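# Fold box end flap and seat its tabs in floor slots

## Task

Take the top flap of the end wall that is standing and fold it over so that both of its tabs go all the way down into the slots in the box floor. At the end, that end wall and the two long walls must stand upright, the corner flaps at that end must be tucked inward, and the box must sit on its base. It only counts if everything stays that way without the robot holding it.

## Robot and tools

Robot: two arms, left_arm and right_arm, each with six revolute joints and a parallel gripper. The names are labels only and do not match the left or right of any image.

World frame: one frame shared by both arms. The origin sits on the table surface midway between the arms, +x points forward over the table, +z points up, and left_arm is on the +y side. Positions are in metres and orientations are quaternions in w,x,y,z order. The fingers extend along the gripper's +z axis and close along its y axis. The reported end-effector point lies between the finger pads, about 1 cm short of the tips. Reported hand positions can be off from the true ones, more so when the arm is stretched far out.

Tool execute_actions takes an argument actions, which is a list holding zero or one item.
- Empty list: sends nothing and returns the current state with pictures.
- Motion item: {"rows": [[...]], "steps": n}, with n from 8 to 15 (15 if omitted). Each step lasts 1/30 s. Every row is a single list of 14 numbers covering both arms, even if only one arm moves: left_arm waist, shoulder, elbow, wrist pitch, wrist yaw, wrist roll, gripper opening, then the same seven for right_arm. The joint numbers are absolute target angles in radians, in the same form as the Joint positions line, not offsets. Each row is used for one step, and the final row repeats if there are fewer rows than steps. Opening runs from -1 (closed) to +1 (fully open, 0.094 m between pads).
- Wait item: {"steps": n} with no rows, n up to 300. It sends nothing and returns when n steps have passed since the previous result, and time spent replying counts toward them.
- Optional pictures: true adds camera images to a motion or wait result.
A rejected call moves nothing.

Joint ranges for each arm in column order (rad): waist -2.618 to 3.054, shoulder 0.000 to 3.142, elbow 0.000 to 3.142, wrist pitch -1.571 to 1.571, wrist yaw -1.571 to 1.571, wrist roll -2.094 to 2.094. The true ends can differ by up to 0.036. A target more than 0.036 beyond an end, and farther out than the joint's last reported angle, is rejected. A target past the true end is clipped there, and the result may print "joint sent to its limit", possibly referring to an earlier action. No such line does not prove more travel exists.

Speed: on each step the target passed to a joint stays within a fixed distance of its measured angle (waist 0.202, shoulder 0.258, elbow 0.238, wrist pitch 0.573, wrist yaw and roll 0.522 rad). If the targets would place the gripper more than 70 mm from where it is, all of that arm's targets are scaled back toward the measured angles. Distant goals therefore need several calls.

Timing: a result is produced 8 steps before its action ends; those last steps run while you write, and the next action starts after them. Arms keep heading to the last row sent until all have nearly stopped (a slow or blocked move counts as stopped) or a step is HELD; after that only a new action makes them go farther or push harder. Fingers already in motion keep moving.

Result lines: the state line gives each gripper's position and quaternion. Joint positions and Joint velocities list, per arm, the six joints (rad, rad/s) and then the pad gap (m, m/s). grip_measured is the measured opening on the command scale; each gripper may be off by about 1 mm, constant within a scene. Except near -1 and +1, fingers go to where grip_measured would read the commanded value, so to hold something command about 0.03 below grip_measured (less for a lighter hold). Pad force tops out at roughly 50 to 62 N, lower on thin parts under 2 mm, with a brief harder spike on first contact. "joint command not followed" means a clearance check altered or blocked joint targets on some steps while the rest of the row still ran. HELD marks steps where all or part of your row was not sent. Joint torques are total drive outputs in Joint positions order without the gripper; they have offsets, scale errors, friction and noise, and are nonzero even in free air. MOTOR HOT appears from 75 °C. At 90 °C that arm halts for 10 s, and at 100 °C it goes limp and drops; both show as OVER-TEMPERATURE FAULT. Avoid long loaded holds.

Tool zoom_image: camera (cam_high, cam_left_wrist, cam_right_wrist) and region [x0, y0, x1, y1] in pixels of that camera's last full image, origin top-left, at most 504 by 504. It returns a magnified view.

Cameras: cam_high is a fixed 504x504 pinhole camera; the two wrist cameras are 616x616 fisheye views whose poses follow their arms' joint readings. Calibration lines give K, distortion and T_world_to_cam for projecting world points; these carry small errors.

Tool finished_scene: argument scene, the current scene number. Call it only once the flap is seated and stays there unaided.

Avoid: knocking anything off the table, dropping or slamming parts, hard collisions, very hard pushes, and arms striking or pressing into each other. A held part may occasionally be tugged, or a loose object nudged, by outside disturbances.

Each tool is called after ">>>" as name([rows], argument=value, ...), one row to a line, values as JSON.

## Session

>>> execute_actions(actions=[])

Scene clock: 0.00 s of 4500.00 s.
left_arm: end_effector_position=(+0.3415, +0.2295, +0.3928) grip_measured=-0.380 end_effector_quat_wxyz=(+0.689, +0.073, +0.717, -0.076) | right_arm: end_effector_position=(+0.4203, -0.3926, +0.4120) grip_measured=+1.000 end_effector_quat_wxyz=(+0.712, +0.036, +0.700, -0.035)
Joint positions: left_arm=[-0.016  1.061  1.034 -0.013 -0.01  -0.008  0.029] | right_arm=[-0.002  1.037  1.045  0.01  -0.011  0.002  0.094]
Joint velocities: left_arm=[-0.002 -0.007 -0.007 -0.095 -0.037  0.066 -0.001] | right_arm=[ 0.002 -0.002 -0.002 -0.051 -0.007 -0.037  0.   ]
Joint torques (N m, as the arm reports them, + toward a larger angle): no reading
Motor temperatures (°C, as the motors report them): left_arm=[23 23 24 24 23 26] | right_arm=[23 26 24 26 25 25]

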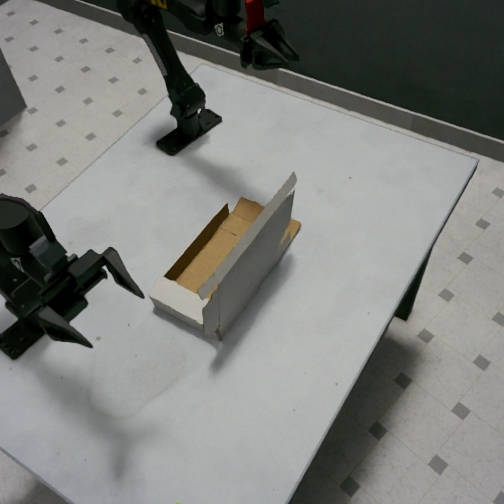

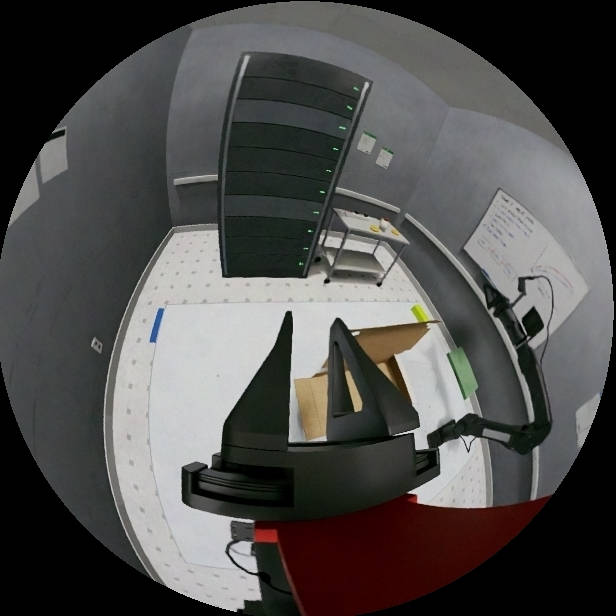

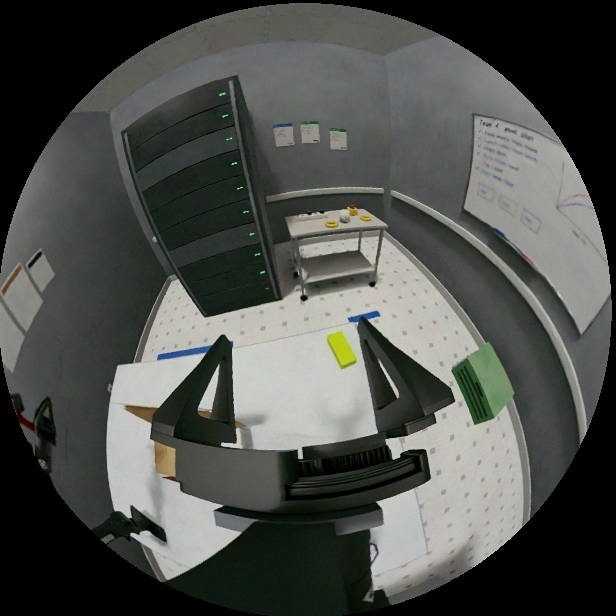

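>>> zoom_image(camera="cam_high", region=[130, 150, 330, 350])

>>> zoom_image(camera="cam_left_wrist", region=[260, 290, 460, 460])

Region (130, 150, 330, 350) of cam_high's 504x504 image, scaled by 2.520, with more detail than that image has.

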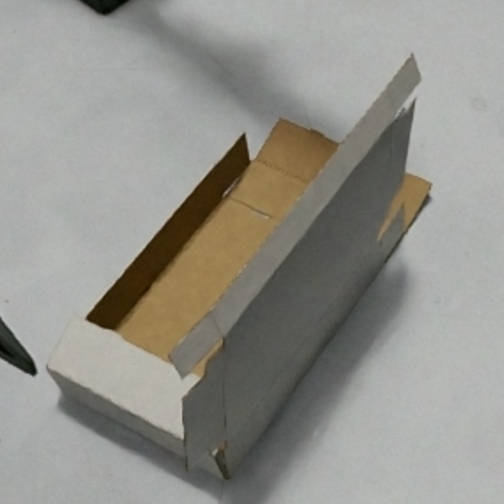

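Region (260, 290, 460, 460) of cam_left_wrist's 616x616 image, scaled by 2.520, with more detail than that image has; it fills the top 428 rows of this view, and the rest is white.

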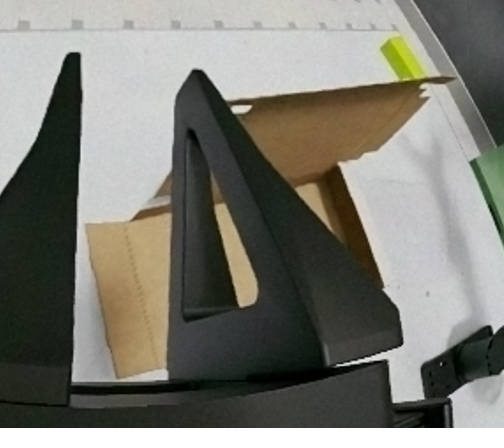

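>>> execute_actions([
  {"rows":[[-0.016,1.061,1.034,-0.013,-0.01,-0.008,-0.38,0.4,1.037,1.045,-1.3,0,0,1]],"steps":15},
])

>>> execute_actions([
  {"steps":30},
], pictures=true)

Scene clock: 3.70 s of 4500.00 s.
left_arm: end_effector_position=(+0.3415, +0.2295, +0.3928) grip_measured=-0.380 end_effector_quat_wxyz=(+0.689, +0.073, +0.717, -0.076) | right_arm: end_effector_position=(+0.3993, -0.2959, +0.3165) grip_measured=+1.000 end_effector_quat_wxyz=(+0.559, -0.063, +0.825, +0.044)
Joint positions: left_arm=[-0.016  1.061  1.034 -0.013 -0.01  -0.008  0.029] | right_arm=[ 0.268  1.036  1.048 -0.392  0.003  0.003  0.094]
Joint velocities: left_arm=[-0.002 -0.002 -0.012 -0.051 -0.051 -0.051  0.   ] | right_arm=[ 1.204 -0.002  0.012 -1.897 -0.095  0.007  0.   ]
Joint torques (N m, as the arm reports them, + toward a larger angle): left_arm=[-0.14 -1.94  6.    1.85  0.05  0.  ] | right_arm=[-0.29 -2.62  6.61  1.61  0.05  0.01]
Motor temperatures (°C, as the motors report them): left_arm=[23 23 24 25 23 26] | right_arm=[23 26 24 27 25 25]
Steps of this call (steps 1 to 90: nothing new was sent; then 0.47 s passed at rest; steps 91 to 97: the first 7 steps of this action). Readings (joint positions):
91: left_arm=[-0.016 1.061 1.034 -0.013 -0.010 -0.008] | right_arm=[0.014 1.037 1.046 -0.022 0.000 0.003]
92: left_arm=[-0.016 1.061 1.034 -0.013 -0.010 -0.008] | right_arm=[0.049 1.035 1.048 -0.074 0.006 0.003]
94: left_arm=[-0.016 1.061 1.034 -0.013 -0.010 -0.008] | right_arm=[0.137 1.036 1.048 -0.198 0.005 0.003]
97: the state above

Scene clock: 4.70 s of 4500.00 s.
left_arm: end_effector_position=(+0.3415, +0.2295, +0.3928) grip_measured=-0.380 end_effector_quat_wxyz=(+0.689, +0.073, +0.717, -0.076) | right_arm: end_effector_position=(+0.2374, -0.2953, +0.1711) grip_measured=+1.000 end_effector_quat_wxyz=(+0.146, -0.137, +0.979, +0.024)
Joint positions: left_arm=[-0.016  1.061  1.034 -0.013 -0.01  -0.008  0.029] | right_arm=[ 0.39   1.036  1.048 -1.285 -0.006  0.003  0.094]
Joint velocities: left_arm=[-0.007 -0.012  0.002 -0.037 -0.037 -0.051 -0.   ] | right_arm=[-0.002 -0.002 -0.022 -0.022  0.022 -0.022  0.   ]
Joint torques (N m, as the arm reports them, + toward a larger angle): left_arm=[-0.01 -2.45  6.02  1.93  0.05  0.02] | right_arm=[ 0.96 -1.52  5.68  0.69  0.07 -0.02]
Motor temperatures (°C, as the motors report them): left_arm=[23 23 25 25 23 26] | right_arm=[23 26 24 27 25 25]
Kept back: nothing.
Steps of this call (steps 1 to 8: the last 8 steps of your previous action; steps 9 to 30: the robot went on to your last target). Readings (joint positions):
1: left_arm=[-0.016 1.061 1.034 -0.013 -0.010 -0.008] | right_arm=[0.306 1.036 1.048 -0.460 0.000 0.003]
2: left_arm=[-0.016 1.061 1.034 -0.013 -0.010 -0.008] | right_arm=[0.335 1.036 1.048 -0.531 -0.003 0.003]
4: left_arm=[-0.016 1.061 1.034 -0.013 -0.010 -0.008] | right_arm=[0.370 1.036 1.048 -0.680 -0.006 0.003]
8: left_arm=[-0.016 1.061 1.034 -0.013 -0.010 -0.008] | right_arm=[0.386 1.036 1.048 -0.983 -0.006 0.003]
30: the state above
camera_calibration (this result's frames):
cam_right_wrist: T_world_to_cam=[[0.13637, -0.988668, 0.0627573, -0.34646], [-0.852654, -0.0848844, 0.515534, 0.108747], [-0.504365, -0.123813, -0.854568, 0.342726], [0, 0, 0, 1]] pos_world=[0.312829, -0.290869, 0.258562]

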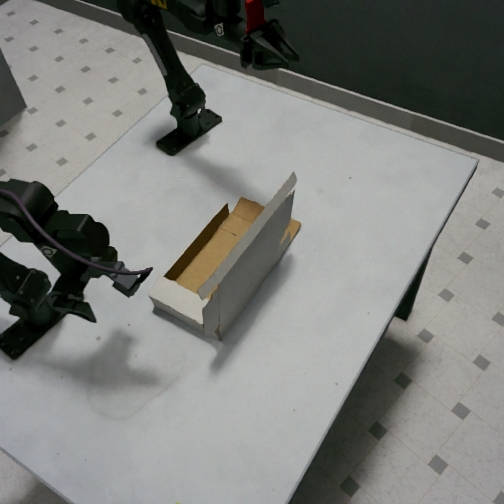

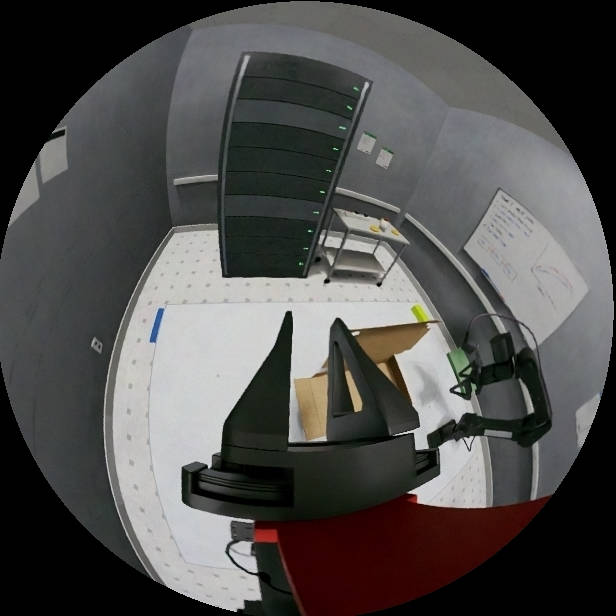

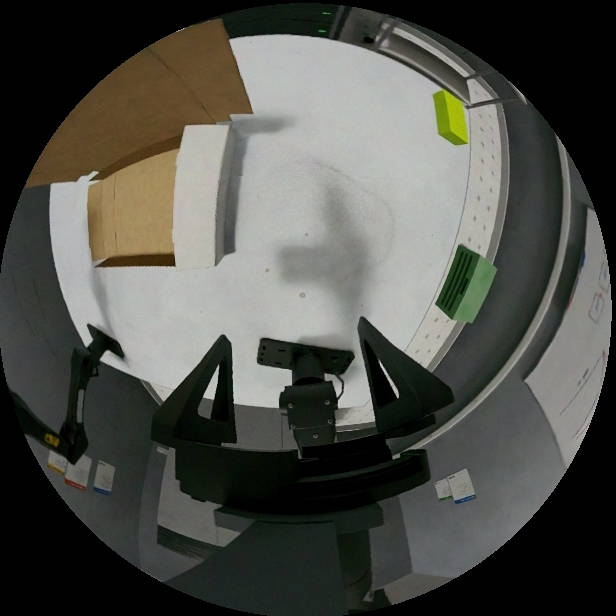

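>>> zoom_image(camera="cam_right_wrist", region=[60, 80, 280, 300])

>>> zoom_image(camera="cam_left_wrist", region=[360, 330, 460, 430])

Region (60, 80, 280, 300) of cam_right_wrist's 616x616 image, scaled by 2.291, with more detail than that image has.

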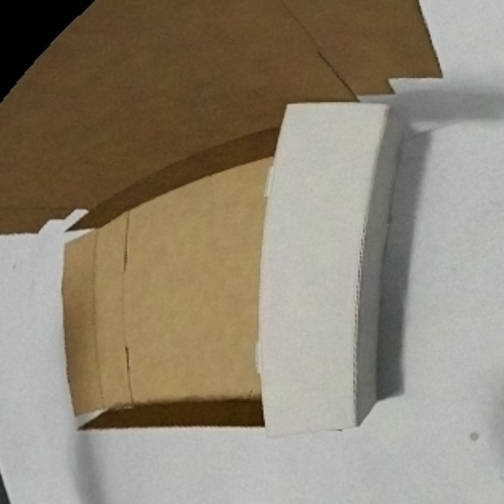

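Region (360, 330, 460, 430) of cam_left_wrist's 616x616 image, scaled by 5.040, with more detail than that image has.

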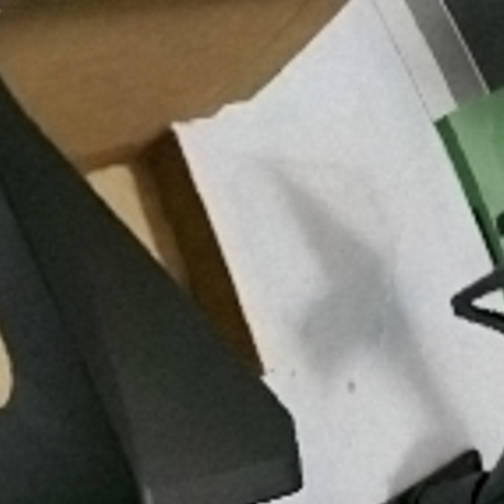

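>>> execute_actions([
  {"rows":[[-0.016,1.061,1.034,-0.013,-0.01,-0.008,-0.38,0.667,1.696,1.528,-1.403,0,0.557,0.06]],"steps":15},
])

>>> execute_actions([
  {"steps":25},
], pictures=true)

Scene clock: 10.80 s of 4500.00 s.
left_arm: end_effector_position=(+0.3415, +0.2295, +0.3928) grip_measured=-0.380 end_effector_quat_wxyz=(+0.689, +0.073, +0.717, -0.076) | right_arm: end_effector_position=(+0.3006, -0.1930, +0.1858) grip_measured=+0.063 end_effector_quat_wxyz=(+0.069, -0.062, +0.995, +0.039)
Joint positions: left_arm=[-0.016  1.061  1.034 -0.013 -0.01  -0.008  0.029] | right_arm=[ 0.662  1.556  1.51  -1.365 -0.003  0.427  0.05 ]
Joint velocities: left_arm=[ 0.002 -0.017 -0.012 -0.051  0.007 -0.007  0.   ] | right_arm=[ 0.134  2.005  0.774  0.579 -0.007  0.769 -0.002]
Joint torques (N m, as the arm reports them, + toward a larger angle): left_arm=[ 0.22 -1.72  5.8   1.92  0.05  0.01] | right_arm=[-0.45 -5.32  3.63 -0.37  0.06  0.1 ]
Motor temperatures (°C, as the motors report them): left_arm=[23 23 25 27 23 26] | right_arm=[23 26 24 27 25 25]
Steps of this call (steps 1 to 15: the robot went on to your last target; steps 16 to 90: nothing new was sent; then 2.87 s passed at rest; steps 91 to 97: the first 7 steps of this action). Readings (joint positions):
91: left_arm=[-0.016 1.061 1.034 -0.013 -0.010 -0.008] | right_arm=[0.420 1.069 1.083 -1.327 0.007 0.082]
92: left_arm=[-0.016 1.061 1.034 -0.013 -0.010 -0.008] | right_arm=[0.487 1.142 1.161 -1.382 0.010 0.177]
94: left_arm=[-0.016 1.061 1.034 -0.013 -0.010 -0.008] | right_arm=[0.604 1.312 1.327 -1.396 0.006 0.310]
97: the state above

Scene clock: 11.63 s of 4500.00 s.
left_arm: end_effector_position=(+0.3415, +0.2295, +0.3928) grip_measured=-0.380 end_effector_quat_wxyz=(+0.689, +0.073, +0.717, -0.076) | right_arm: end_effector_position=(+0.3029, -0.1905, +0.1455) grip_measured=+0.063 end_effector_quat_wxyz=(-0.004, -0.002, +1.000, -0.000)
Joint positions: left_arm=[-0.016  1.061  1.034 -0.013 -0.01  -0.008  0.029] | right_arm=[ 0.665  1.708  1.523 -1.392 -0.003  0.551  0.05 ]
Joint velocities: left_arm=[-0.017 -0.017 -0.007 -0.007  0.007 -0.022  0.001] | right_arm=[-0.007  0.002  0.002 -0.051  0.022 -0.051 -0.   ]
Joint torques (N m, as the arm reports them, + toward a larger angle): left_arm=[ 0.07 -2.16  5.85  1.89  0.06 -0.01] | right_arm=[ 0.15 -9.34  5.92  0.2   0.03  0.07]
Motor temperatures (°C, as the motors report them): left_arm=[23 23 25 27 23 26] | right_arm=[23 26 25 27 25 25]
Kept back: nothing.
Steps of this call (steps 1 to 8: the last 8 steps of your previous action; steps 9 to 25: the robot went on to your last target). Readings (joint positions):
1: left_arm=[-0.016 1.061 1.034 -0.013 -0.010 -0.008] | right_arm=[0.665 1.618 1.523 -1.349 -0.003 0.452]
2: left_arm=[-0.016 1.061 1.034 -0.013 -0.010 -0.008] | right_arm=[0.665 1.667 1.523 -1.343 -0.003 0.471]
4: left_arm=[-0.016 1.061 1.034 -0.013 -0.010 -0.008] | right_arm=[0.665 1.729 1.523 -1.352 -0.003 0.500]
8: left_arm=[-0.016 1.061 1.034 -0.013 -0.010 -0.008] | right_arm=[0.665 1.725 1.523 -1.371 -0.003 0.531]
25: the state above
camera_calibration (this result's frames):
cam_right_wrist: T_world_to_cam=[[-0.11002, -0.987973, 0.108648, -0.182046], [-0.650459, 0.154222, 0.74372, 0.137855], [-0.751531, 0.0111532, -0.659603, 0.439131], [0, 0, 0, 1]] pos_world=[0.399661, -0.206015, 0.206906]

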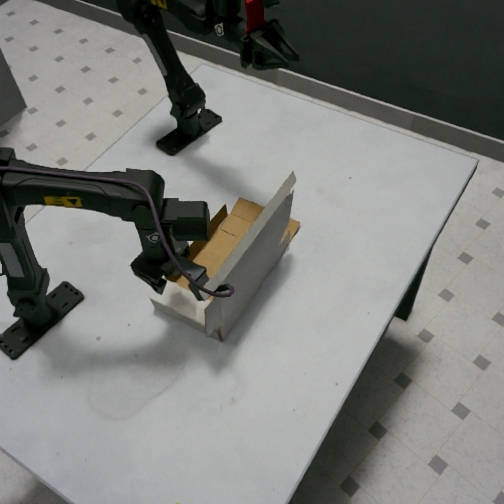

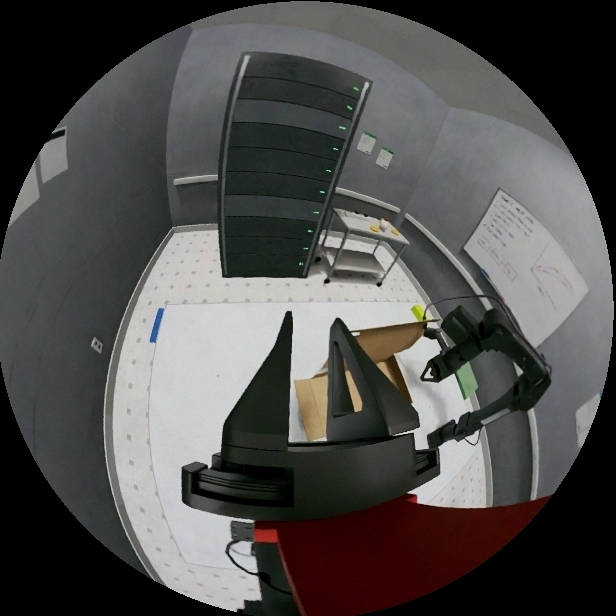

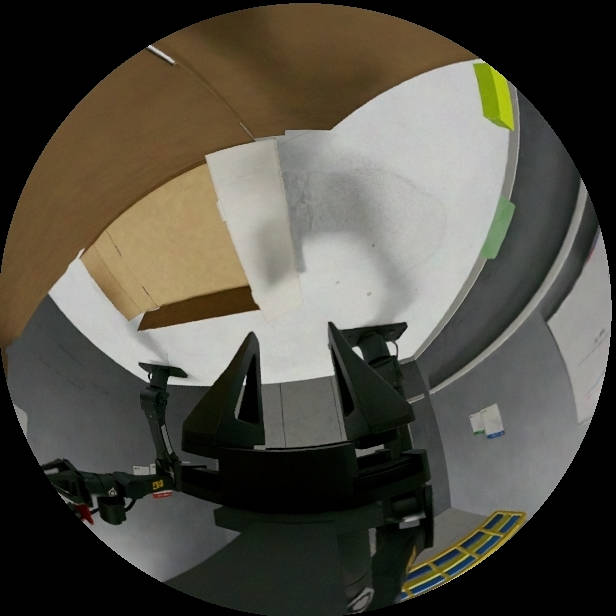

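>>> execute_actions([
  {"rows":[[-0.016,1.061,1.034,-0.013,-0.01,-0.008,-0.38,0.67,1.69,1.49,-1.37,0,0.56,0.06],[-0.016,1.061,1.034,-0.013,-0.01,-0.008,-0.38,0.675,1.685,1.45,-1.33,0,0.565,0.06],[-0.016,1.061,1.034,-0.013,-0.01,-0.008,-0.38,0.68,1.68,1.41,-1.295,0,0.57,0.06],[-0.016,1.061,1.034,-0.013,-0.01,-0.008,-0.38,0.684,1.677,1.37,-1.26,0,0.574,0.06],[-0.016,1.061,1.034,-0.013,-0.01,-0.008,-0.38,0.684,1.675,1.33,-1.22,0,0.574,0.06],[-0.016,1.061,1.034,-0.013,-0.01,-0.008,-0.38,0.684,1.674,1.29,-1.185,0,0.574,0.06],[-0.016,1.061,1.034,-0.013,-0.01,-0.008,-0.38,0.684,1.673,1.26,-1.155,0,0.574,0.06],[-0.016,1.061,1.034,-0.013,-0.01,-0.008,-0.38,0.684,1.673,1.235,-1.13,0,0.574,0.06]],"steps":15},
])

>>> execute_actions([
  {"steps":15},
], pictures=true)

Scene clock: 12.97 s of 4500.00 s.
left_arm: end_effector_position=(+0.3415, +0.2295, +0.3928) grip_measured=-0.380 end_effector_quat_wxyz=(+0.689, +0.073, +0.717, -0.076) | right_arm: end_effector_position=(+0.2904, -0.1955, +0.1098) grip_measured=+0.063 end_effector_quat_wxyz=(-0.013, +0.000, +1.000, -0.006)
Joint positions: left_arm=[-0.016  1.061  1.034 -0.013 -0.01  -0.008  0.029] | right_arm=[ 0.673  1.68   1.349 -1.267 -0.003  0.563  0.05 ]
Joint velocities: left_arm=[-0.002  0.002  0.017 -0.022 -0.022 -0.007  0.   ] | right_arm=[ 0.042 -0.017 -1.131  0.799 -0.051 -0.007 -0.001]
Joint torques (N m, as the arm reports them, + toward a larger angle): left_arm=[ 0.16 -1.87  6.09  1.89  0.09  0.  ] | right_arm=[ 0.79 -8.65  4.22  0.24  0.03  0.1 ]
Motor temperatures (°C, as the motors report them): left_arm=[23 23 25 27 23 26] | right_arm=[23 26 25 27 25 25]
Steps of this call (steps 1 to 15: the robot went on to your last target; steps 16 to 33: nothing new was sent; steps 34 to 40: the first 7 steps of this action). Readings (joint positions):
34: left_arm=[-0.016 1.061 1.034 -0.013 -0.010 -0.008] | right_arm=[0.665 1.708 1.523 -1.391 -0.003 0.552]
35: left_arm=[-0.016 1.061 1.034 -0.013 -0.010 -0.008] | right_arm=[0.665 1.705 1.515 -1.380 -0.003 0.553]
37: left_arm=[-0.016 1.061 1.034 -0.013 -0.010 -0.008] | right_arm=[0.667 1.691 1.463 -1.338 -0.003 0.558]
40: the state above

Scene clock: 13.47 s of 4500.00 s.
left_arm: end_effector_position=(+0.3415, +0.2295, +0.3928) grip_measured=-0.380 end_effector_quat_wxyz=(+0.689, +0.073, +0.717, -0.076) | right_arm: end_effector_position=(+0.2888, -0.1960, +0.0836) grip_measured=+0.062 end_effector_quat_wxyz=(-0.009, +0.002, +1.000, -0.004)
Joint positions: left_arm=[-0.016  1.061  1.034 -0.013 -0.01  -0.008  0.029] | right_arm=[ 0.674  1.68   1.244 -1.154 -0.003  0.568  0.05 ]
Joint velocities: left_arm=[ 0.002  0.007  0.002 -0.022 -0.051 -0.007 -0.001] | right_arm=[-0.007 -0.007 -0.007 -0.066  0.007  0.051 -0.001]
Joint torques (N m, as the arm reports them, + toward a larger angle): left_arm=[ 0.02 -1.96  5.91  1.93  0.06  0.01] | right_arm=[ 0.87 -8.51  4.83  0.43  0.03  0.1 ]
Motor temperatures (°C, as the motors report them): left_arm=[23 23 25 27 23 26] | right_arm=[23 26 25 27 25 25]
Kept back: nothing.
Steps of this call (steps 1 to 8: the last 8 steps of your previous action; steps 9 to 15: the robot went on to your last target). Readings (joint positions):
1: left_arm=[-0.016 1.061 1.034 -0.013 -0.010 -0.008] | right_arm=[0.674 1.680 1.310 -1.243 -0.003 0.564]
2: left_arm=[-0.016 1.061 1.034 -0.013 -0.010 -0.008] | right_arm=[0.674 1.680 1.279 -1.224 -0.003 0.565]
4: left_arm=[-0.016 1.061 1.034 -0.013 -0.010 -0.008] | right_arm=[0.674 1.680 1.247 -1.205 -0.003 0.566]
8: left_arm=[-0.016 1.061 1.034 -0.013 -0.010 -0.008] | right_arm=[0.674 1.680 1.244 -1.168 -0.003 0.568]
15: the state above
camera_calibration (this result's frames):
cam_right_wrist: T_world_to_cam=[[-0.11598, -0.986378, 0.116645, -0.180923], [-0.64139, 0.164045, 0.749472, 0.174343], [-0.758398, 0.0121084, -0.651679, 0.389289], [0, 0, 0, 1]] pos_world=[0.386074, -0.211772, 0.144131]

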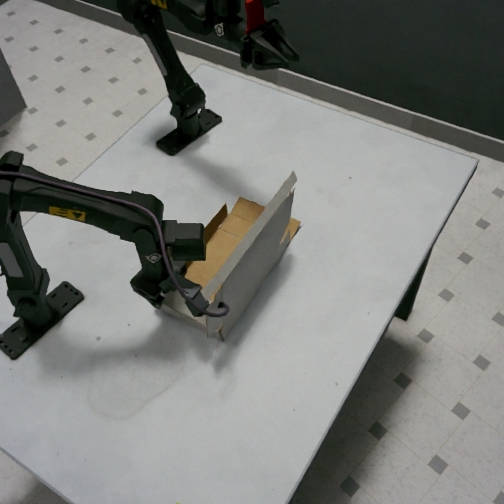

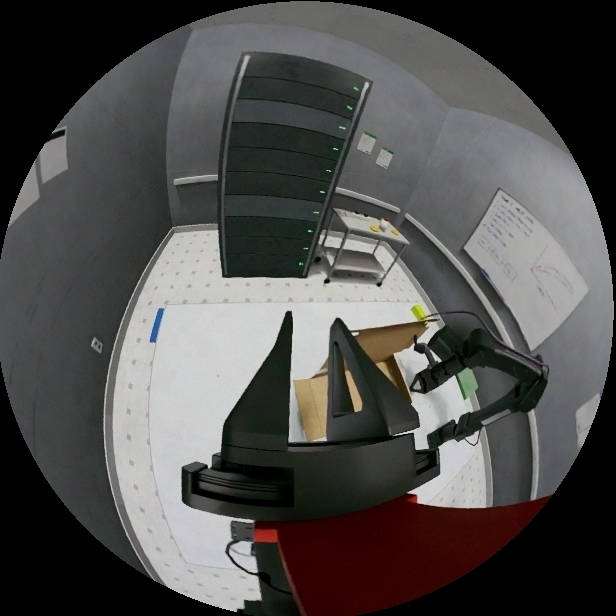

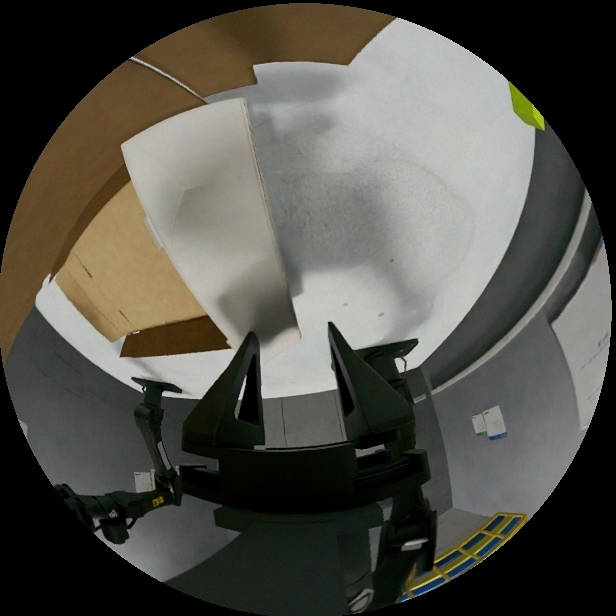

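>>> execute_actions([
  {"rows":[[-0.016,1.061,1.034,-0.013,-0.01,-0.008,-0.38,0.705,1.68,1.235,-1.13,0,0.585,0.06],[-0.016,1.061,1.034,-0.013,-0.01,-0.008,-0.38,0.705,1.685,1.22,-1.11,0,0.585,0.06],[-0.016,1.061,1.034,-0.013,-0.01,-0.008,-0.38,0.705,1.69,1.205,-1.09,0,0.585,0.06],[-0.016,1.061,1.034,-0.013,-0.01,-0.008,-0.38,0.705,1.695,1.19,-1.07,0,0.585,0.06],[-0.016,1.061,1.034,-0.013,-0.01,-0.008,-0.38,0.705,1.70,1.175,-1.05,0,0.585,0.06],[-0.016,1.061,1.034,-0.013,-0.01,-0.008,-0.38,0.705,1.706,1.16,-1.03,0,0.585,0.06],[-0.016,1.061,1.034,-0.013,-0.01,-0.008,-0.38,0.705,1.713,1.145,-1.01,0,0.585,0.06],[-0.016,1.061,1.034,-0.013,-0.01,-0.008,-0.38,0.705,1.72,1.13,-0.99,0,0.585,0.06],[-0.016,1.061,1.034,-0.013,-0.01,-0.008,-0.38,0.705,1.728,1.115,-0.965,0,0.585,0.06],[-0.016,1.061,1.034,-0.013,-0.01,-0.008,-0.38,0.705,1.736,1.10,-0.94,0,0.585,0.06],[-0.016,1.061,1.034,-0.013,-0.01,-0.008,-0.38,0.705,1.742,1.09,-0.92,0,0.585,0.06]],"steps":15},
])

>>> execute_actions([
  {"steps":18},
], pictures=true)

Scene clock: 14.70 s of 4500.00 s.
left_arm: end_effector_position=(+0.3415, +0.2295, +0.3928) grip_measured=-0.380 end_effector_quat_wxyz=(+0.689, +0.073, +0.717, -0.076) | right_arm: end_effector_position=(+0.2892, -0.1879, +0.0728) grip_measured=+0.062 end_effector_quat_wxyz=(+0.002, -0.004, +1.000, +0.004)
Joint positions: left_arm=[-0.016  1.061  1.034 -0.013 -0.01  -0.008  0.029] | right_arm=[ 0.696  1.681  1.202 -1.083 -0.004  0.577  0.05 ]
Joint velocities: left_arm=[ 0.007 -0.012 -0.007  0.037 -0.051 -0.051 -0.   ] | right_arm=[-0.007  0.032 -0.383  0.608 -0.11  -0.007 -0.   ]
Joint torques (N m, as the arm reports them, + toward a larger angle): left_arm=[ 0.04 -2.    6.11  1.93  0.08  0.01] | right_arm=[ 0.69 -5.15  3.18  0.26  0.11  0.09]
Motor temperatures (°C, as the motors report them): left_arm=[23 23 25 27 23 26] | right_arm=[23 27 25 27 25 25]
Steps of this call (steps 1 to 15: the robot went on to your last target; steps 16 to 30: nothing new was sent; steps 31 to 37: the first 7 steps of this action). Readings (joint positions):
31: left_arm=[-0.016 1.061 1.034 -0.013 -0.010 -0.008] | right_arm=[0.676 1.680 1.244 -1.151 -0.003 0.570]
32: left_arm=[-0.016 1.061 1.034 -0.013 -0.010 -0.008] | right_arm=[0.680 1.680 1.244 -1.149 -0.002 0.572]
34: left_arm=[-0.016 1.061 1.034 -0.013 -0.010 -0.008] | right_arm=[0.690 1.680 1.237 -1.132 -0.002 0.575]
37: the state above

Scene clock: 15.30 s of 4500.00 s.
left_arm: end_effector_position=(+0.3415, +0.2295, +0.3928) grip_measured=-0.380 end_effector_quat_wxyz=(+0.689, +0.073, +0.717, -0.076) | right_arm: end_effector_position=(+0.2934, -0.1842, +0.0390) grip_measured=+0.062 end_effector_quat_wxyz=(+0.008, -0.004, +1.000, +0.009)
Joint positions: left_arm=[-0.016  1.061  1.034 -0.013 -0.01  -0.008  0.029] | right_arm=[ 0.698  1.728  1.114 -0.934 -0.006  0.58   0.05 ]
Joint velocities: left_arm=[-0.017 -0.002  0.002  0.037 -0.022  0.051 -0.   ] | right_arm=[-0.012 -0.017  0.002 -0.037  0.022 -0.081 -0.001]
Joint torques (N m, as the arm reports them, + toward a larger angle): left_arm=[-0.33 -1.95  6.1   1.86 -0.01 -0.01] | right_arm=[ 0.64 -6.85  3.71  0.43  0.06  0.08]
Motor temperatures (°C, as the motors report them): left_arm=[23 23 25 27 23 26] | right_arm=[23 27 25 27 25 25]
Kept back: nothing.
Steps of this call (steps 1 to 8: the last 8 steps of your previous action; steps 9 to 18: the robot went on to your last target). Readings (joint positions):
1: left_arm=[-0.016 1.061 1.034 -0.013 -0.010 -0.008] | right_arm=[0.697 1.684 1.189 -1.065 -0.006 0.577]
2: left_arm=[-0.016 1.061 1.034 -0.013 -0.010 -0.008] | right_arm=[0.697 1.688 1.175 -1.045 -0.007 0.578]
4: left_arm=[-0.016 1.061 1.034 -0.013 -0.010 -0.008] | right_arm=[0.697 1.702 1.146 -1.007 -0.005 0.579]
8: left_arm=[-0.016 1.061 1.034 -0.013 -0.010 -0.008] | right_arm=[0.697 1.723 1.120 -0.964 -0.003 0.580]
18: the state above
camera_calibration (this result's frames):
cam_right_wrist: T_world_to_cam=[[-0.108144, -0.990247, 0.087845, -0.165442], [-0.668297, 0.137833, 0.731014, 0.212602], [-0.735992, 0.0203482, -0.676684, 0.359489], [0, 0, 0, 1]] pos_world=[0.388771, -0.200447, 0.102379]

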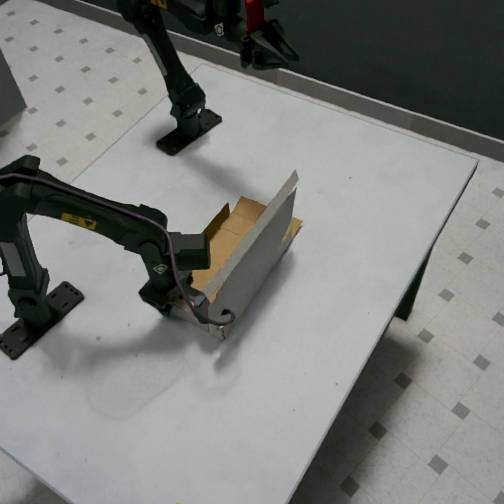

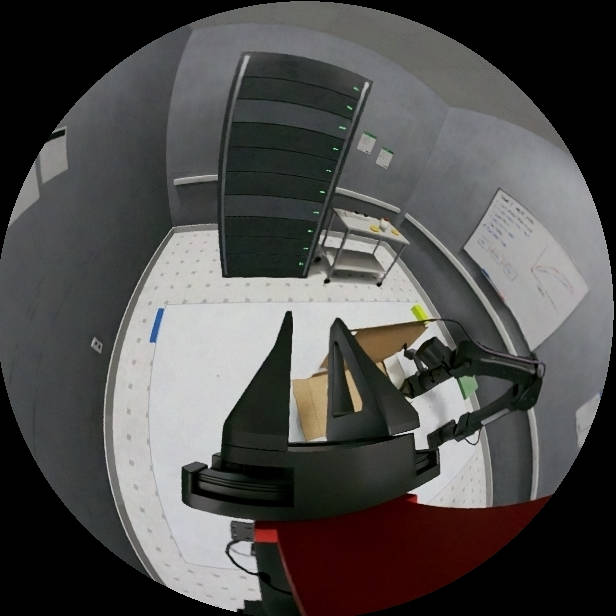

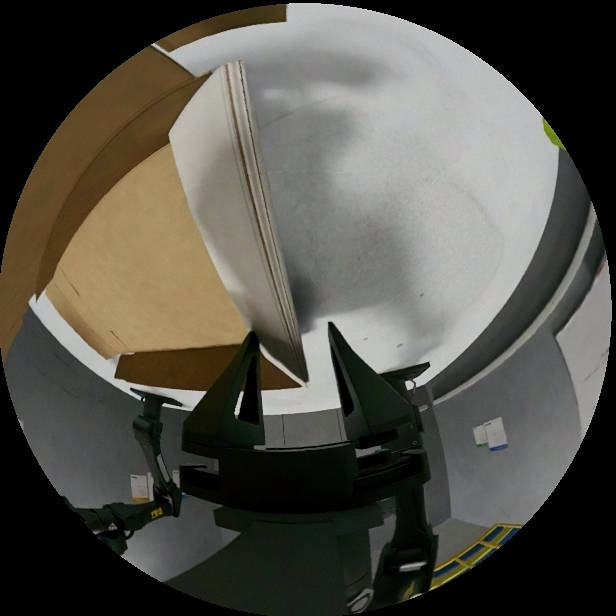

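>>> execute_actions([
  {"rows":[[-0.016,1.061,1.034,-0.013,-0.01,-0.008,-0.38,0.70,1.748,1.08,-0.91,0,0.585,0.0],[-0.016,1.061,1.034,-0.013,-0.01,-0.008,-0.38,0.70,1.754,1.07,-0.90,0,0.585,-0.06],[-0.016,1.061,1.034,-0.013,-0.01,-0.008,-0.38,0.70,1.76,1.06,-0.89,0,0.585,-0.12],[-0.016,1.061,1.034,-0.013,-0.01,-0.008,-0.38,0.70,1.765,1.05,-0.885,0,0.585,-0.18],[-0.016,1.061,1.034,-0.013,-0.01,-0.008,-0.38,0.70,1.765,1.05,-0.885,0,0.585,-0.24],[-0.016,1.061,1.034,-0.013,-0.01,-0.008,-0.38,0.70,1.765,1.05,-0.885,0,0.585,-0.30],[-0.016,1.061,1.034,-0.013,-0.01,-0.008,-0.38,0.70,1.765,1.05,-0.885,0,0.585,-0.36],[-0.016,1.061,1.034,-0.013,-0.01,-0.008,-0.38,0.70,1.765,1.05,-0.885,0,0.585,-0.42],[-0.016,1.061,1.034,-0.013,-0.01,-0.008,-0.38,0.70,1.765,1.05,-0.885,0,0.585,-0.48],[-0.016,1.061,1.034,-0.013,-0.01,-0.008,-0.38,0.70,1.765,1.05,-0.885,0,0.585,-0.54],[-0.016,1.061,1.034,-0.013,-0.01,-0.008,-0.38,0.70,1.765,1.05,-0.885,0,0.585,-0.6]],"steps":15},
])

>>> execute_actions([
  {"steps":15},
], pictures=true)

Scene clock: 16.57 s of 4500.00 s.
left_arm: end_effector_position=(+0.3415, +0.2295, +0.3928) grip_measured=-0.380 end_effector_quat_wxyz=(+0.689, +0.073, +0.717, -0.076) | right_arm: end_effector_position=(+0.2947, -0.1823, +0.0306) grip_measured=-0.329 end_effector_quat_wxyz=(+0.012, -0.003, +1.000, +0.014)
Joint positions: left_arm=[-0.016  1.061  1.034 -0.013 -0.01  -0.008  0.029] | right_arm=[ 0.698  1.737  1.088 -0.887 -0.011  0.581  0.032]
Joint velocities: left_arm=[ 0.002 -0.007 -0.007 -0.11  -0.037 -0.051 -0.001] | right_arm=[-0.007  0.061 -0.061  0.139 -0.066 -0.051 -0.058]
Joint torques (N m, as the arm reports them, + toward a larger angle): left_arm=[ 0.02 -2.27  5.83  1.89  0.03 -0.04] | right_arm=[ 0.21 -6.1   2.9   0.18  0.15  0.09]
Motor temperatures (°C, as the motors report them): left_arm=[23 23 25 27 23 26] | right_arm=[23 27 25 26 25 25]
Steps of this call (steps 1 to 15: the robot went on to your last target; steps 16 to 31: nothing new was sent; steps 32 to 38: the first 7 steps of this action). Readings (joint positions):
32: left_arm=[-0.016 1.061 1.034 -0.013 -0.010 -0.008] | right_arm=[0.698 1.728 1.114 -0.929 -0.006 0.580]
33: left_arm=[-0.016 1.061 1.034 -0.013 -0.010 -0.008] | right_arm=[0.698 1.728 1.111 -0.923 -0.006 0.580]
35: left_arm=[-0.016 1.061 1.034 -0.013 -0.010 -0.008] | right_arm=[0.698 1.729 1.100 -0.907 -0.008 0.580]
38: the state above

Scene clock: 17.07 s of 4500.00 s.
left_arm: end_effector_position=(+0.3415, +0.2295, +0.3928) grip_measured=-0.380 end_effector_quat_wxyz=(+0.689, +0.073, +0.717, -0.076) | right_arm: end_effector_position=(+0.2939, -0.1826, +0.0275) grip_measured=-0.596 end_effector_quat_wxyz=(+0.010, -0.003, +1.000, +0.014)
Joint positions: left_arm=[-0.016  1.061  1.034 -0.013 -0.01  -0.008  0.029] | right_arm=[ 0.698  1.742  1.082 -0.879 -0.012  0.581  0.019]
Joint velocities: left_arm=[ 0.002  0.002 -0.002  0.037  0.037  0.007 -0.002] | right_arm=[ 0.007  0.002 -0.012 -0.022  0.022  0.007  0.001]
Joint torques (N m, as the arm reports them, + toward a larger angle): left_arm=[ 0.09 -1.94  5.92  1.91  0.04  0.  ] | right_arm=[ 0.2  -6.19  3.11  0.3   0.12  0.08]
Motor temperatures (°C, as the motors report them): left_arm=[23 23 25 27 23 26] | right_arm=[23 27 25 26 25 25]
Kept back: nothing.
Steps of this call (steps 1 to 8: the last 8 steps of your previous action; steps 9 to 15: the robot went on to your last target). Readings (joint positions):
1: left_arm=[-0.016 1.061 1.034 -0.013 -0.010 -0.008] | right_arm=[0.698 1.739 1.087 -0.883 -0.012 0.581]
2: left_arm=[-0.016 1.061 1.034 -0.013 -0.010 -0.008] | right_arm=[0.698 1.740 1.086 -0.880 -0.014 0.581]
4: left_arm=[-0.016 1.061 1.034 -0.013 -0.010 -0.008] | right_arm=[0.698 1.741 1.084 -0.879 -0.013 0.581]
8: left_arm=[-0.016 1.061 1.034 -0.013 -0.010 -0.008] | right_arm=[0.698 1.742 1.082 -0.879 -0.012 0.581]
15: the state above
All arms were judged still, so your last target was given up. Only a new action makes them travel on or press farther. Fingers that are still opening or closing keep moving.
camera_calibration (this result's frames):
cam_right_wrist: T_world_to_cam=[[-0.109059, -0.990963, 0.0780954, -0.162426], [-0.670991, 0.131354, 0.729738, 0.220758], [-0.733401, 0.0271832, -0.679253, 0.352622], [0, 0, 0, 1]] pos_world=[0.389026, -0.199541, 0.0911091]

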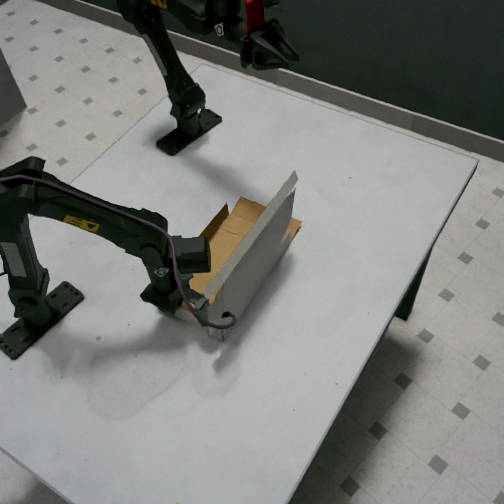

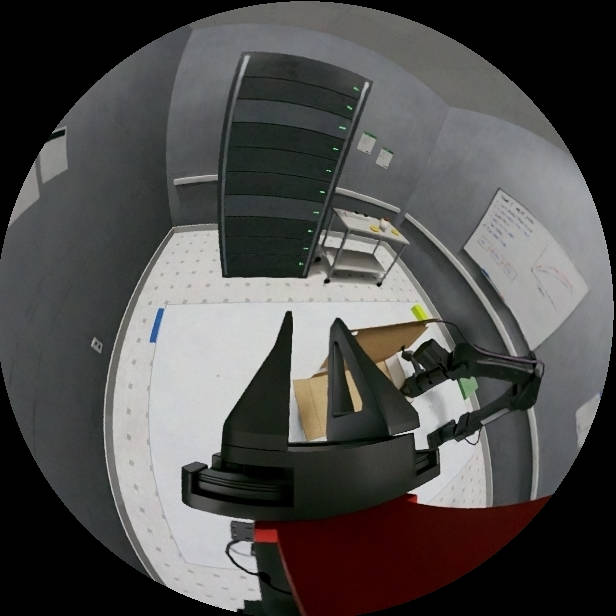

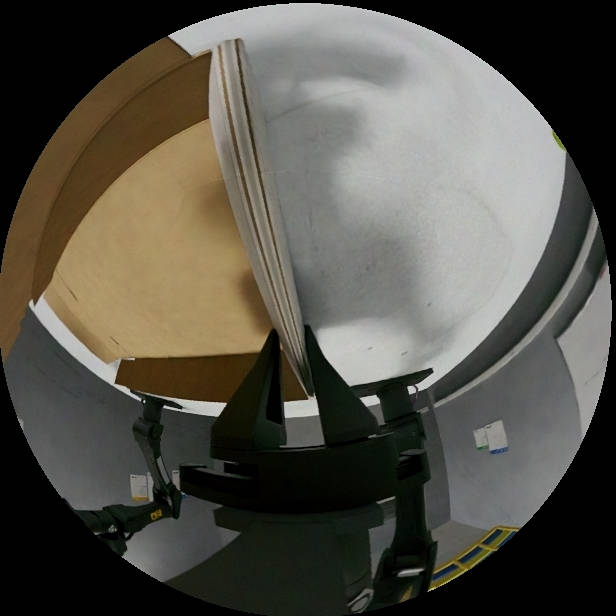

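Continue closing.

>>> execute_actions([
  {"rows":[[-0.016,1.061,1.034,-0.013,-0.01,-0.008,-0.38,0.70,1.755,1.07,-0.885,0,0.585,-0.64],[-0.016,1.061,1.034,-0.013,-0.01,-0.008,-0.38,0.70,1.755,1.07,-0.885,0,0.585,-0.68],[-0.016,1.061,1.034,-0.013,-0.01,-0.008,-0.38,0.70,1.755,1.07,-0.885,0,0.585,-0.72],[-0.016,1.061,1.034,-0.013,-0.01,-0.008,-0.38,0.70,1.755,1.07,-0.885,0,0.585,-0.76],[-0.016,1.061,1.034,-0.013,-0.01,-0.008,-0.38,0.70,1.755,1.07,-0.885,0,0.585,-0.80],[-0.016,1.061,1.034,-0.013,-0.01,-0.008,-0.38,0.70,1.755,1.07,-0.885,0,0.585,-0.83],[-0.016,1.061,1.034,-0.013,-0.01,-0.008,-0.38,0.70,1.755,1.07,-0.885,0,0.585,-0.86]],"steps":15},
])

>>> execute_actions([
  {"steps":10},
], pictures=true)

Scene clock: 17.80 s of 4500.00 s.
left_arm: end_effector_position=(+0.3415, +0.2295, +0.3928) grip_measured=-0.380 end_effector_quat_wxyz=(+0.689, +0.073, +0.717, -0.076) | right_arm: end_effector_position=(+0.2938, -0.1831, +0.0275) grip_measured=-0.841 end_effector_quat_wxyz=(+0.010, -0.003, +1.000, +0.012)
Joint positions: left_arm=[-0.016  1.061  1.034 -0.013 -0.01  -0.008  0.029] | right_arm=[ 0.698  1.742  1.082 -0.88  -0.01   0.581  0.007]
Joint velocities: left_arm=[ 0.007  0.002  0.007  0.007 -0.081  0.037 -0.   ] | right_arm=[-0.007 -0.012 -0.002  0.022 -0.022 -0.037 -0.029]
Joint torques (N m, as the arm reports them, + toward a larger angle): left_arm=[ 0.17 -2.21  5.67  1.9   0.08 -0.01] | right_arm=[ 0.17 -7.11  4.43  0.3   0.09  0.08]
Motor temperatures (°C, as the motors report them): left_arm=[23 23 25 27 23 26] | right_arm=[23 27 25 26 25 25]
Steps of this call (steps 1 to 15: nothing new was sent; steps 16 to 22: the first 7 steps of this action). Readings (joint positions):
16: left_arm=[-0.016 1.061 1.034 -0.013 -0.010 -0.008] | right_arm=[0.698 1.742 1.082 -0.879 -0.011 0.581]
17: left_arm=[-0.016 1.061 1.034 -0.013 -0.010 -0.008] | right_arm=[0.698 1.742 1.082 -0.879 -0.010 0.581]
19: left_arm=[-0.016 1.061 1.034 -0.013 -0.010 -0.008] | right_arm=[0.698 1.742 1.082 -0.880 -0.010 0.581]
22: the state above

Scene clock: 18.13 s of 4500.00 s.
left_arm: end_effector_position=(+0.3415, +0.2295, +0.3928) grip_measured=-0.380 end_effector_quat_wxyz=(+0.689, +0.073, +0.717, -0.076) | right_arm: end_effector_position=(+0.2938, -0.1831, +0.0275) grip_measured=-0.855 end_effector_quat_wxyz=(+0.010, -0.003, +1.000, +0.012)
Joint positions: left_arm=[-0.016  1.061  1.034 -0.013 -0.01  -0.008  0.029] | right_arm=[ 0.698  1.742  1.082 -0.88  -0.01   0.581  0.007]
Joint velocities: left_arm=[ 0.002  0.002 -0.002 -0.081 -0.007 -0.051 -0.001] | right_arm=[ 0.007  0.007 -0.002 -0.022  0.022 -0.007 -0.001]
Joint torques (N m, as the arm reports them, + toward a larger angle): left_arm=[ 0.01 -1.99  5.96  1.89  0.07 -0.03] | right_arm=[ 0.19 -7.05  4.47  0.31  0.1   0.08]
Motor temperatures (°C, as the motors report them): left_arm=[23 23 25 27 23 26] | right_arm=[23 27 25 26 25 25]
Kept back: nothing.
Steps of this call (steps 1 to 8: the last 8 steps of your previous action; steps 9 to 10: the robot went on to your last target). Readings (joint positions):
1: left_arm=[-0.016 1.061 1.034 -0.013 -0.010 -0.008] | right_arm=[0.698 1.742 1.082 -0.880 -0.010 0.581]
2: left_arm=[-0.016 1.061 1.034 -0.013 -0.010 -0.008] | right_arm=[0.698 1.742 1.082 -0.880 -0.010 0.581]
4: left_arm=[-0.016 1.061 1.034 -0.013 -0.010 -0.008] | right_arm=[0.698 1.742 1.082 -0.880 -0.010 0.581]
8: left_arm=[-0.016 1.061 1.034 -0.013 -0.010 -0.008] | right_arm=[0.698 1.742 1.082 -0.880 -0.010 0.581]
10: the state above
camera_calibration (this result's frames):
cam_right_wrist: T_world_to_cam=[[-0.1091, -0.990763, 0.080529, -0.162946], [-0.670827, 0.133168, 0.729559, 0.221037], [-0.733545, 0.0255742, -0.67916, 0.352277], [0, 0, 0, 1]] pos_world=[0.388912, -0.199885, 0.0911148]

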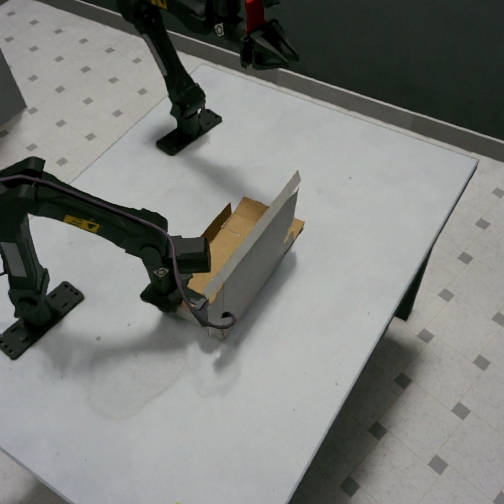

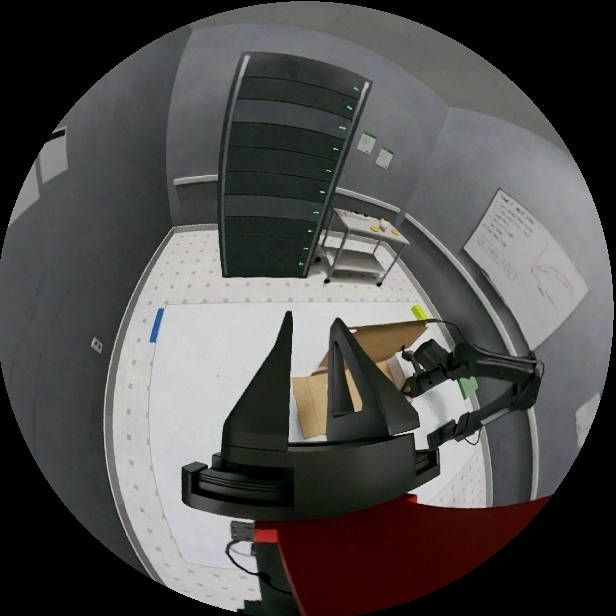

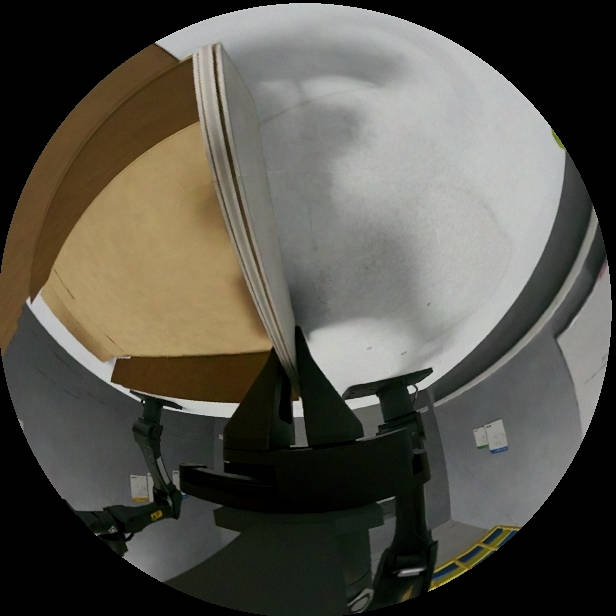

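>>> execute_actions([
  {"rows":[[-0.1,1.061,1.034,-0.1,0,0,-0.38,0.70,1.755,1.07,-0.885,0,0.585,-0.89],[-0.2,1.061,1.034,-0.2,0,0,-0.38,0.70,1.755,1.07,-0.885,0,0.585,-0.92],[-0.3,1.061,1.034,-0.4,0,0,-0.38,0.70,1.755,1.07,-0.885,0,0.585,-0.92],[-0.4,1.061,1.034,-0.6,0,0,-0.38,0.70,1.755,1.07,-0.885,0,0.585,-0.92],[-0.5,1.061,1.034,-0.8,0,0,-0.38,0.70,1.755,1.07,-0.885,0,0.585,-0.92],[-0.55,1.061,1.034,-0.9,0,0,-0.38,0.70,1.755,1.07,-0.885,0,0.585,-0.92]],"steps":15},
])

>>> execute_actions([
  {"steps":20},
], pictures=true)

Scene clock: 26.67 s of 4500.00 s.
left_arm: end_effector_position=(+0.2879, +0.1316, +0.3154) grip_measured=-0.380 end_effector_quat_wxyz=(+0.552, +0.203, +0.796, -0.143) | right_arm: end_effector_position=(+0.2939, -0.1832, +0.0275) grip_measured=-0.909 end_effector_quat_wxyz=(+0.010, -0.003, +1.000, +0.012)
Joint positions: left_arm=[-0.311  1.061  1.034 -0.332 -0.014 -0.008  0.029] | right_arm=[ 0.698  1.742  1.082 -0.88  -0.009  0.581  0.004]
Joint velocities: left_arm=[-1.287 -0.017 -0.002 -1.897  0.007 -0.095  0.001] | right_arm=[-0.002  0.032 -0.002 -0.007 -0.066  0.007 -0.   ]
Joint torques (N m, as the arm reports them, + toward a larger angle): left_arm=[-0.19 -2.05  6.17  1.9   0.12  0.05] | right_arm=[ 0.21 -7.06  4.46  0.3   0.09  0.07]
Motor temperatures (°C, as the motors report them): left_arm=[23 23 26 28 23 26] | right_arm=[23 27 25 26 25 25]
Steps of this call (steps 1 to 15: the robot went on to your last target; steps 16 to 90: nothing new was sent; then 5.30 s passed at rest; steps 91 to 97: the first 7 steps of this action). Readings (joint positions):
91: left_arm=[-0.026 1.061 1.034 -0.020 -0.016 -0.008] | right_arm=[0.698 1.742 1.082 -0.880 -0.010 0.581]
92: left_arm=[-0.061 1.061 1.034 -0.040 -0.026 -0.008] | right_arm=[0.698 1.742 1.082 -0.880 -0.009 0.581]
94: left_arm=[-0.170 1.061 1.034 -0.132 -0.022 -0.008] | right_arm=[0.698 1.742 1.082 -0.880 -0.009 0.581]
97: the state above

Scene clock: 27.33 s of 4500.00 s.
left_arm: end_effector_position=(+0.1745, +0.1135, +0.2055) grip_measured=-0.380 end_effector_quat_wxyz=(+0.298, +0.348, +0.881, -0.123) | right_arm: end_effector_position=(+0.2939, -0.1832, +0.0275) grip_measured=-0.909 end_effector_quat_wxyz=(+0.010, -0.003, +1.000, +0.012)
Joint positions: left_arm=[-0.55   1.061  1.034 -0.889  0.007 -0.006  0.029] | right_arm=[ 0.698  1.742  1.082 -0.88  -0.009  0.581  0.004]
Joint velocities: left_arm=[ 0.007 -0.012 -0.007 -0.066 -0.037 -0.051 -0.001] | right_arm=[-0.012 -0.027 -0.022  0.051  0.007  0.022 -0.   ]
Joint torques (N m, as the arm reports them, + toward a larger angle): left_arm=[ 0.   -1.83  5.77  1.31  0.01  0.06] | right_arm=[ 0.19 -7.06  4.46  0.3   0.09  0.07]
Motor temperatures (°C, as the motors report them): left_arm=[23 23 26 28 23 26] | right_arm=[23 27 25 26 25 25]
Kept back: nothing.
Steps of this call (steps 1 to 8: the last 8 steps of your previous action; steps 9 to 20: the robot went on to your last target). Readings (joint positions):
1: left_arm=[-0.358 1.061 1.034 -0.399 -0.013 -0.008] | right_arm=[0.698 1.742 1.082 -0.880 -0.009 0.581]
2: left_arm=[-0.405 1.061 1.034 -0.466 -0.011 -0.008] | right_arm=[0.698 1.742 1.082 -0.880 -0.009 0.581]
4: left_arm=[-0.495 1.061 1.034 -0.601 -0.006 -0.008] | right_arm=[0.698 1.742 1.082 -0.880 -0.009 0.581]
8: left_arm=[-0.550 1.061 1.034 -0.791 0.007 -0.006] | right_arm=[0.698 1.742 1.082 -0.880 -0.009 0.581]
20: the state above
camera_calibration (this result's frames):
cam_left_wrist: T_world_to_cam=[[-0.540205, -0.826105, 0.160405, 0.15704], [-0.791463, 0.563516, 0.23672, 0.0415781], [-0.285946, 0.000922569, -0.958245, 0.355908], [0, 0, 0, 1]] pos_world=[0.219512, 0.105973, 0.306015]
cam_right_wrist: T_world_to_cam=[[-0.109129, -0.990737, 0.0808205, -0.162992], [-0.67098, 0.133408, 0.729375, 0.221164], [-0.733401, 0.025367, -0.679323, 0.35223], [0, 0, 0, 1]] pos_world=[0.388936, -0.199922, 0.0911395]

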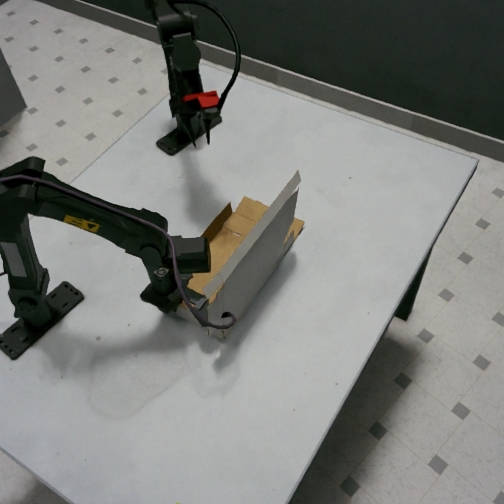

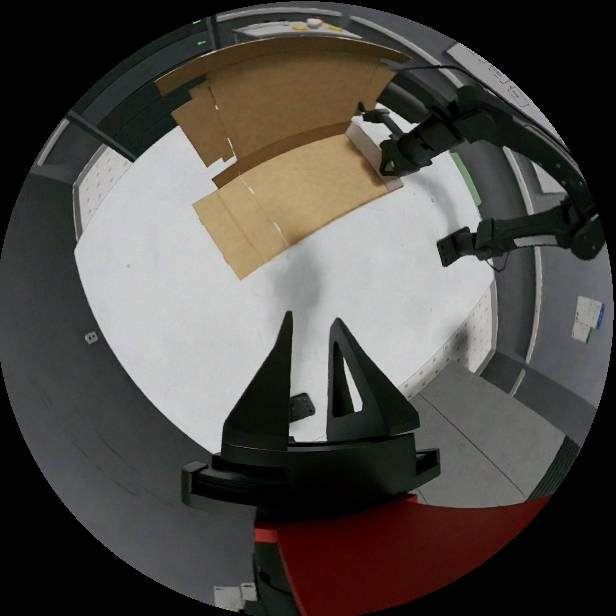

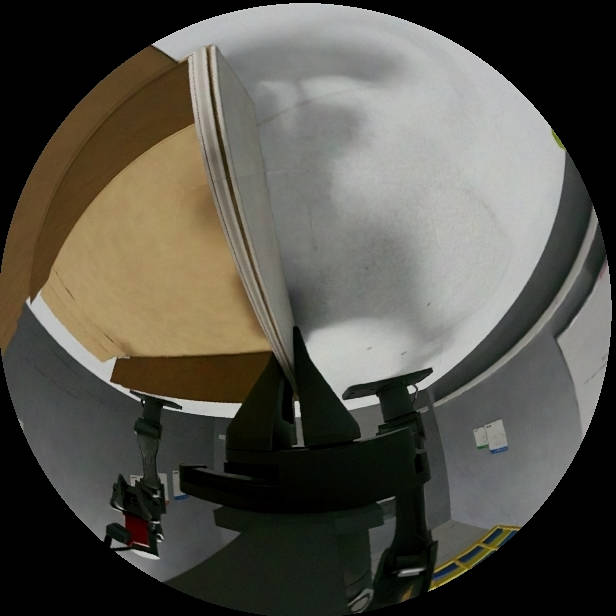

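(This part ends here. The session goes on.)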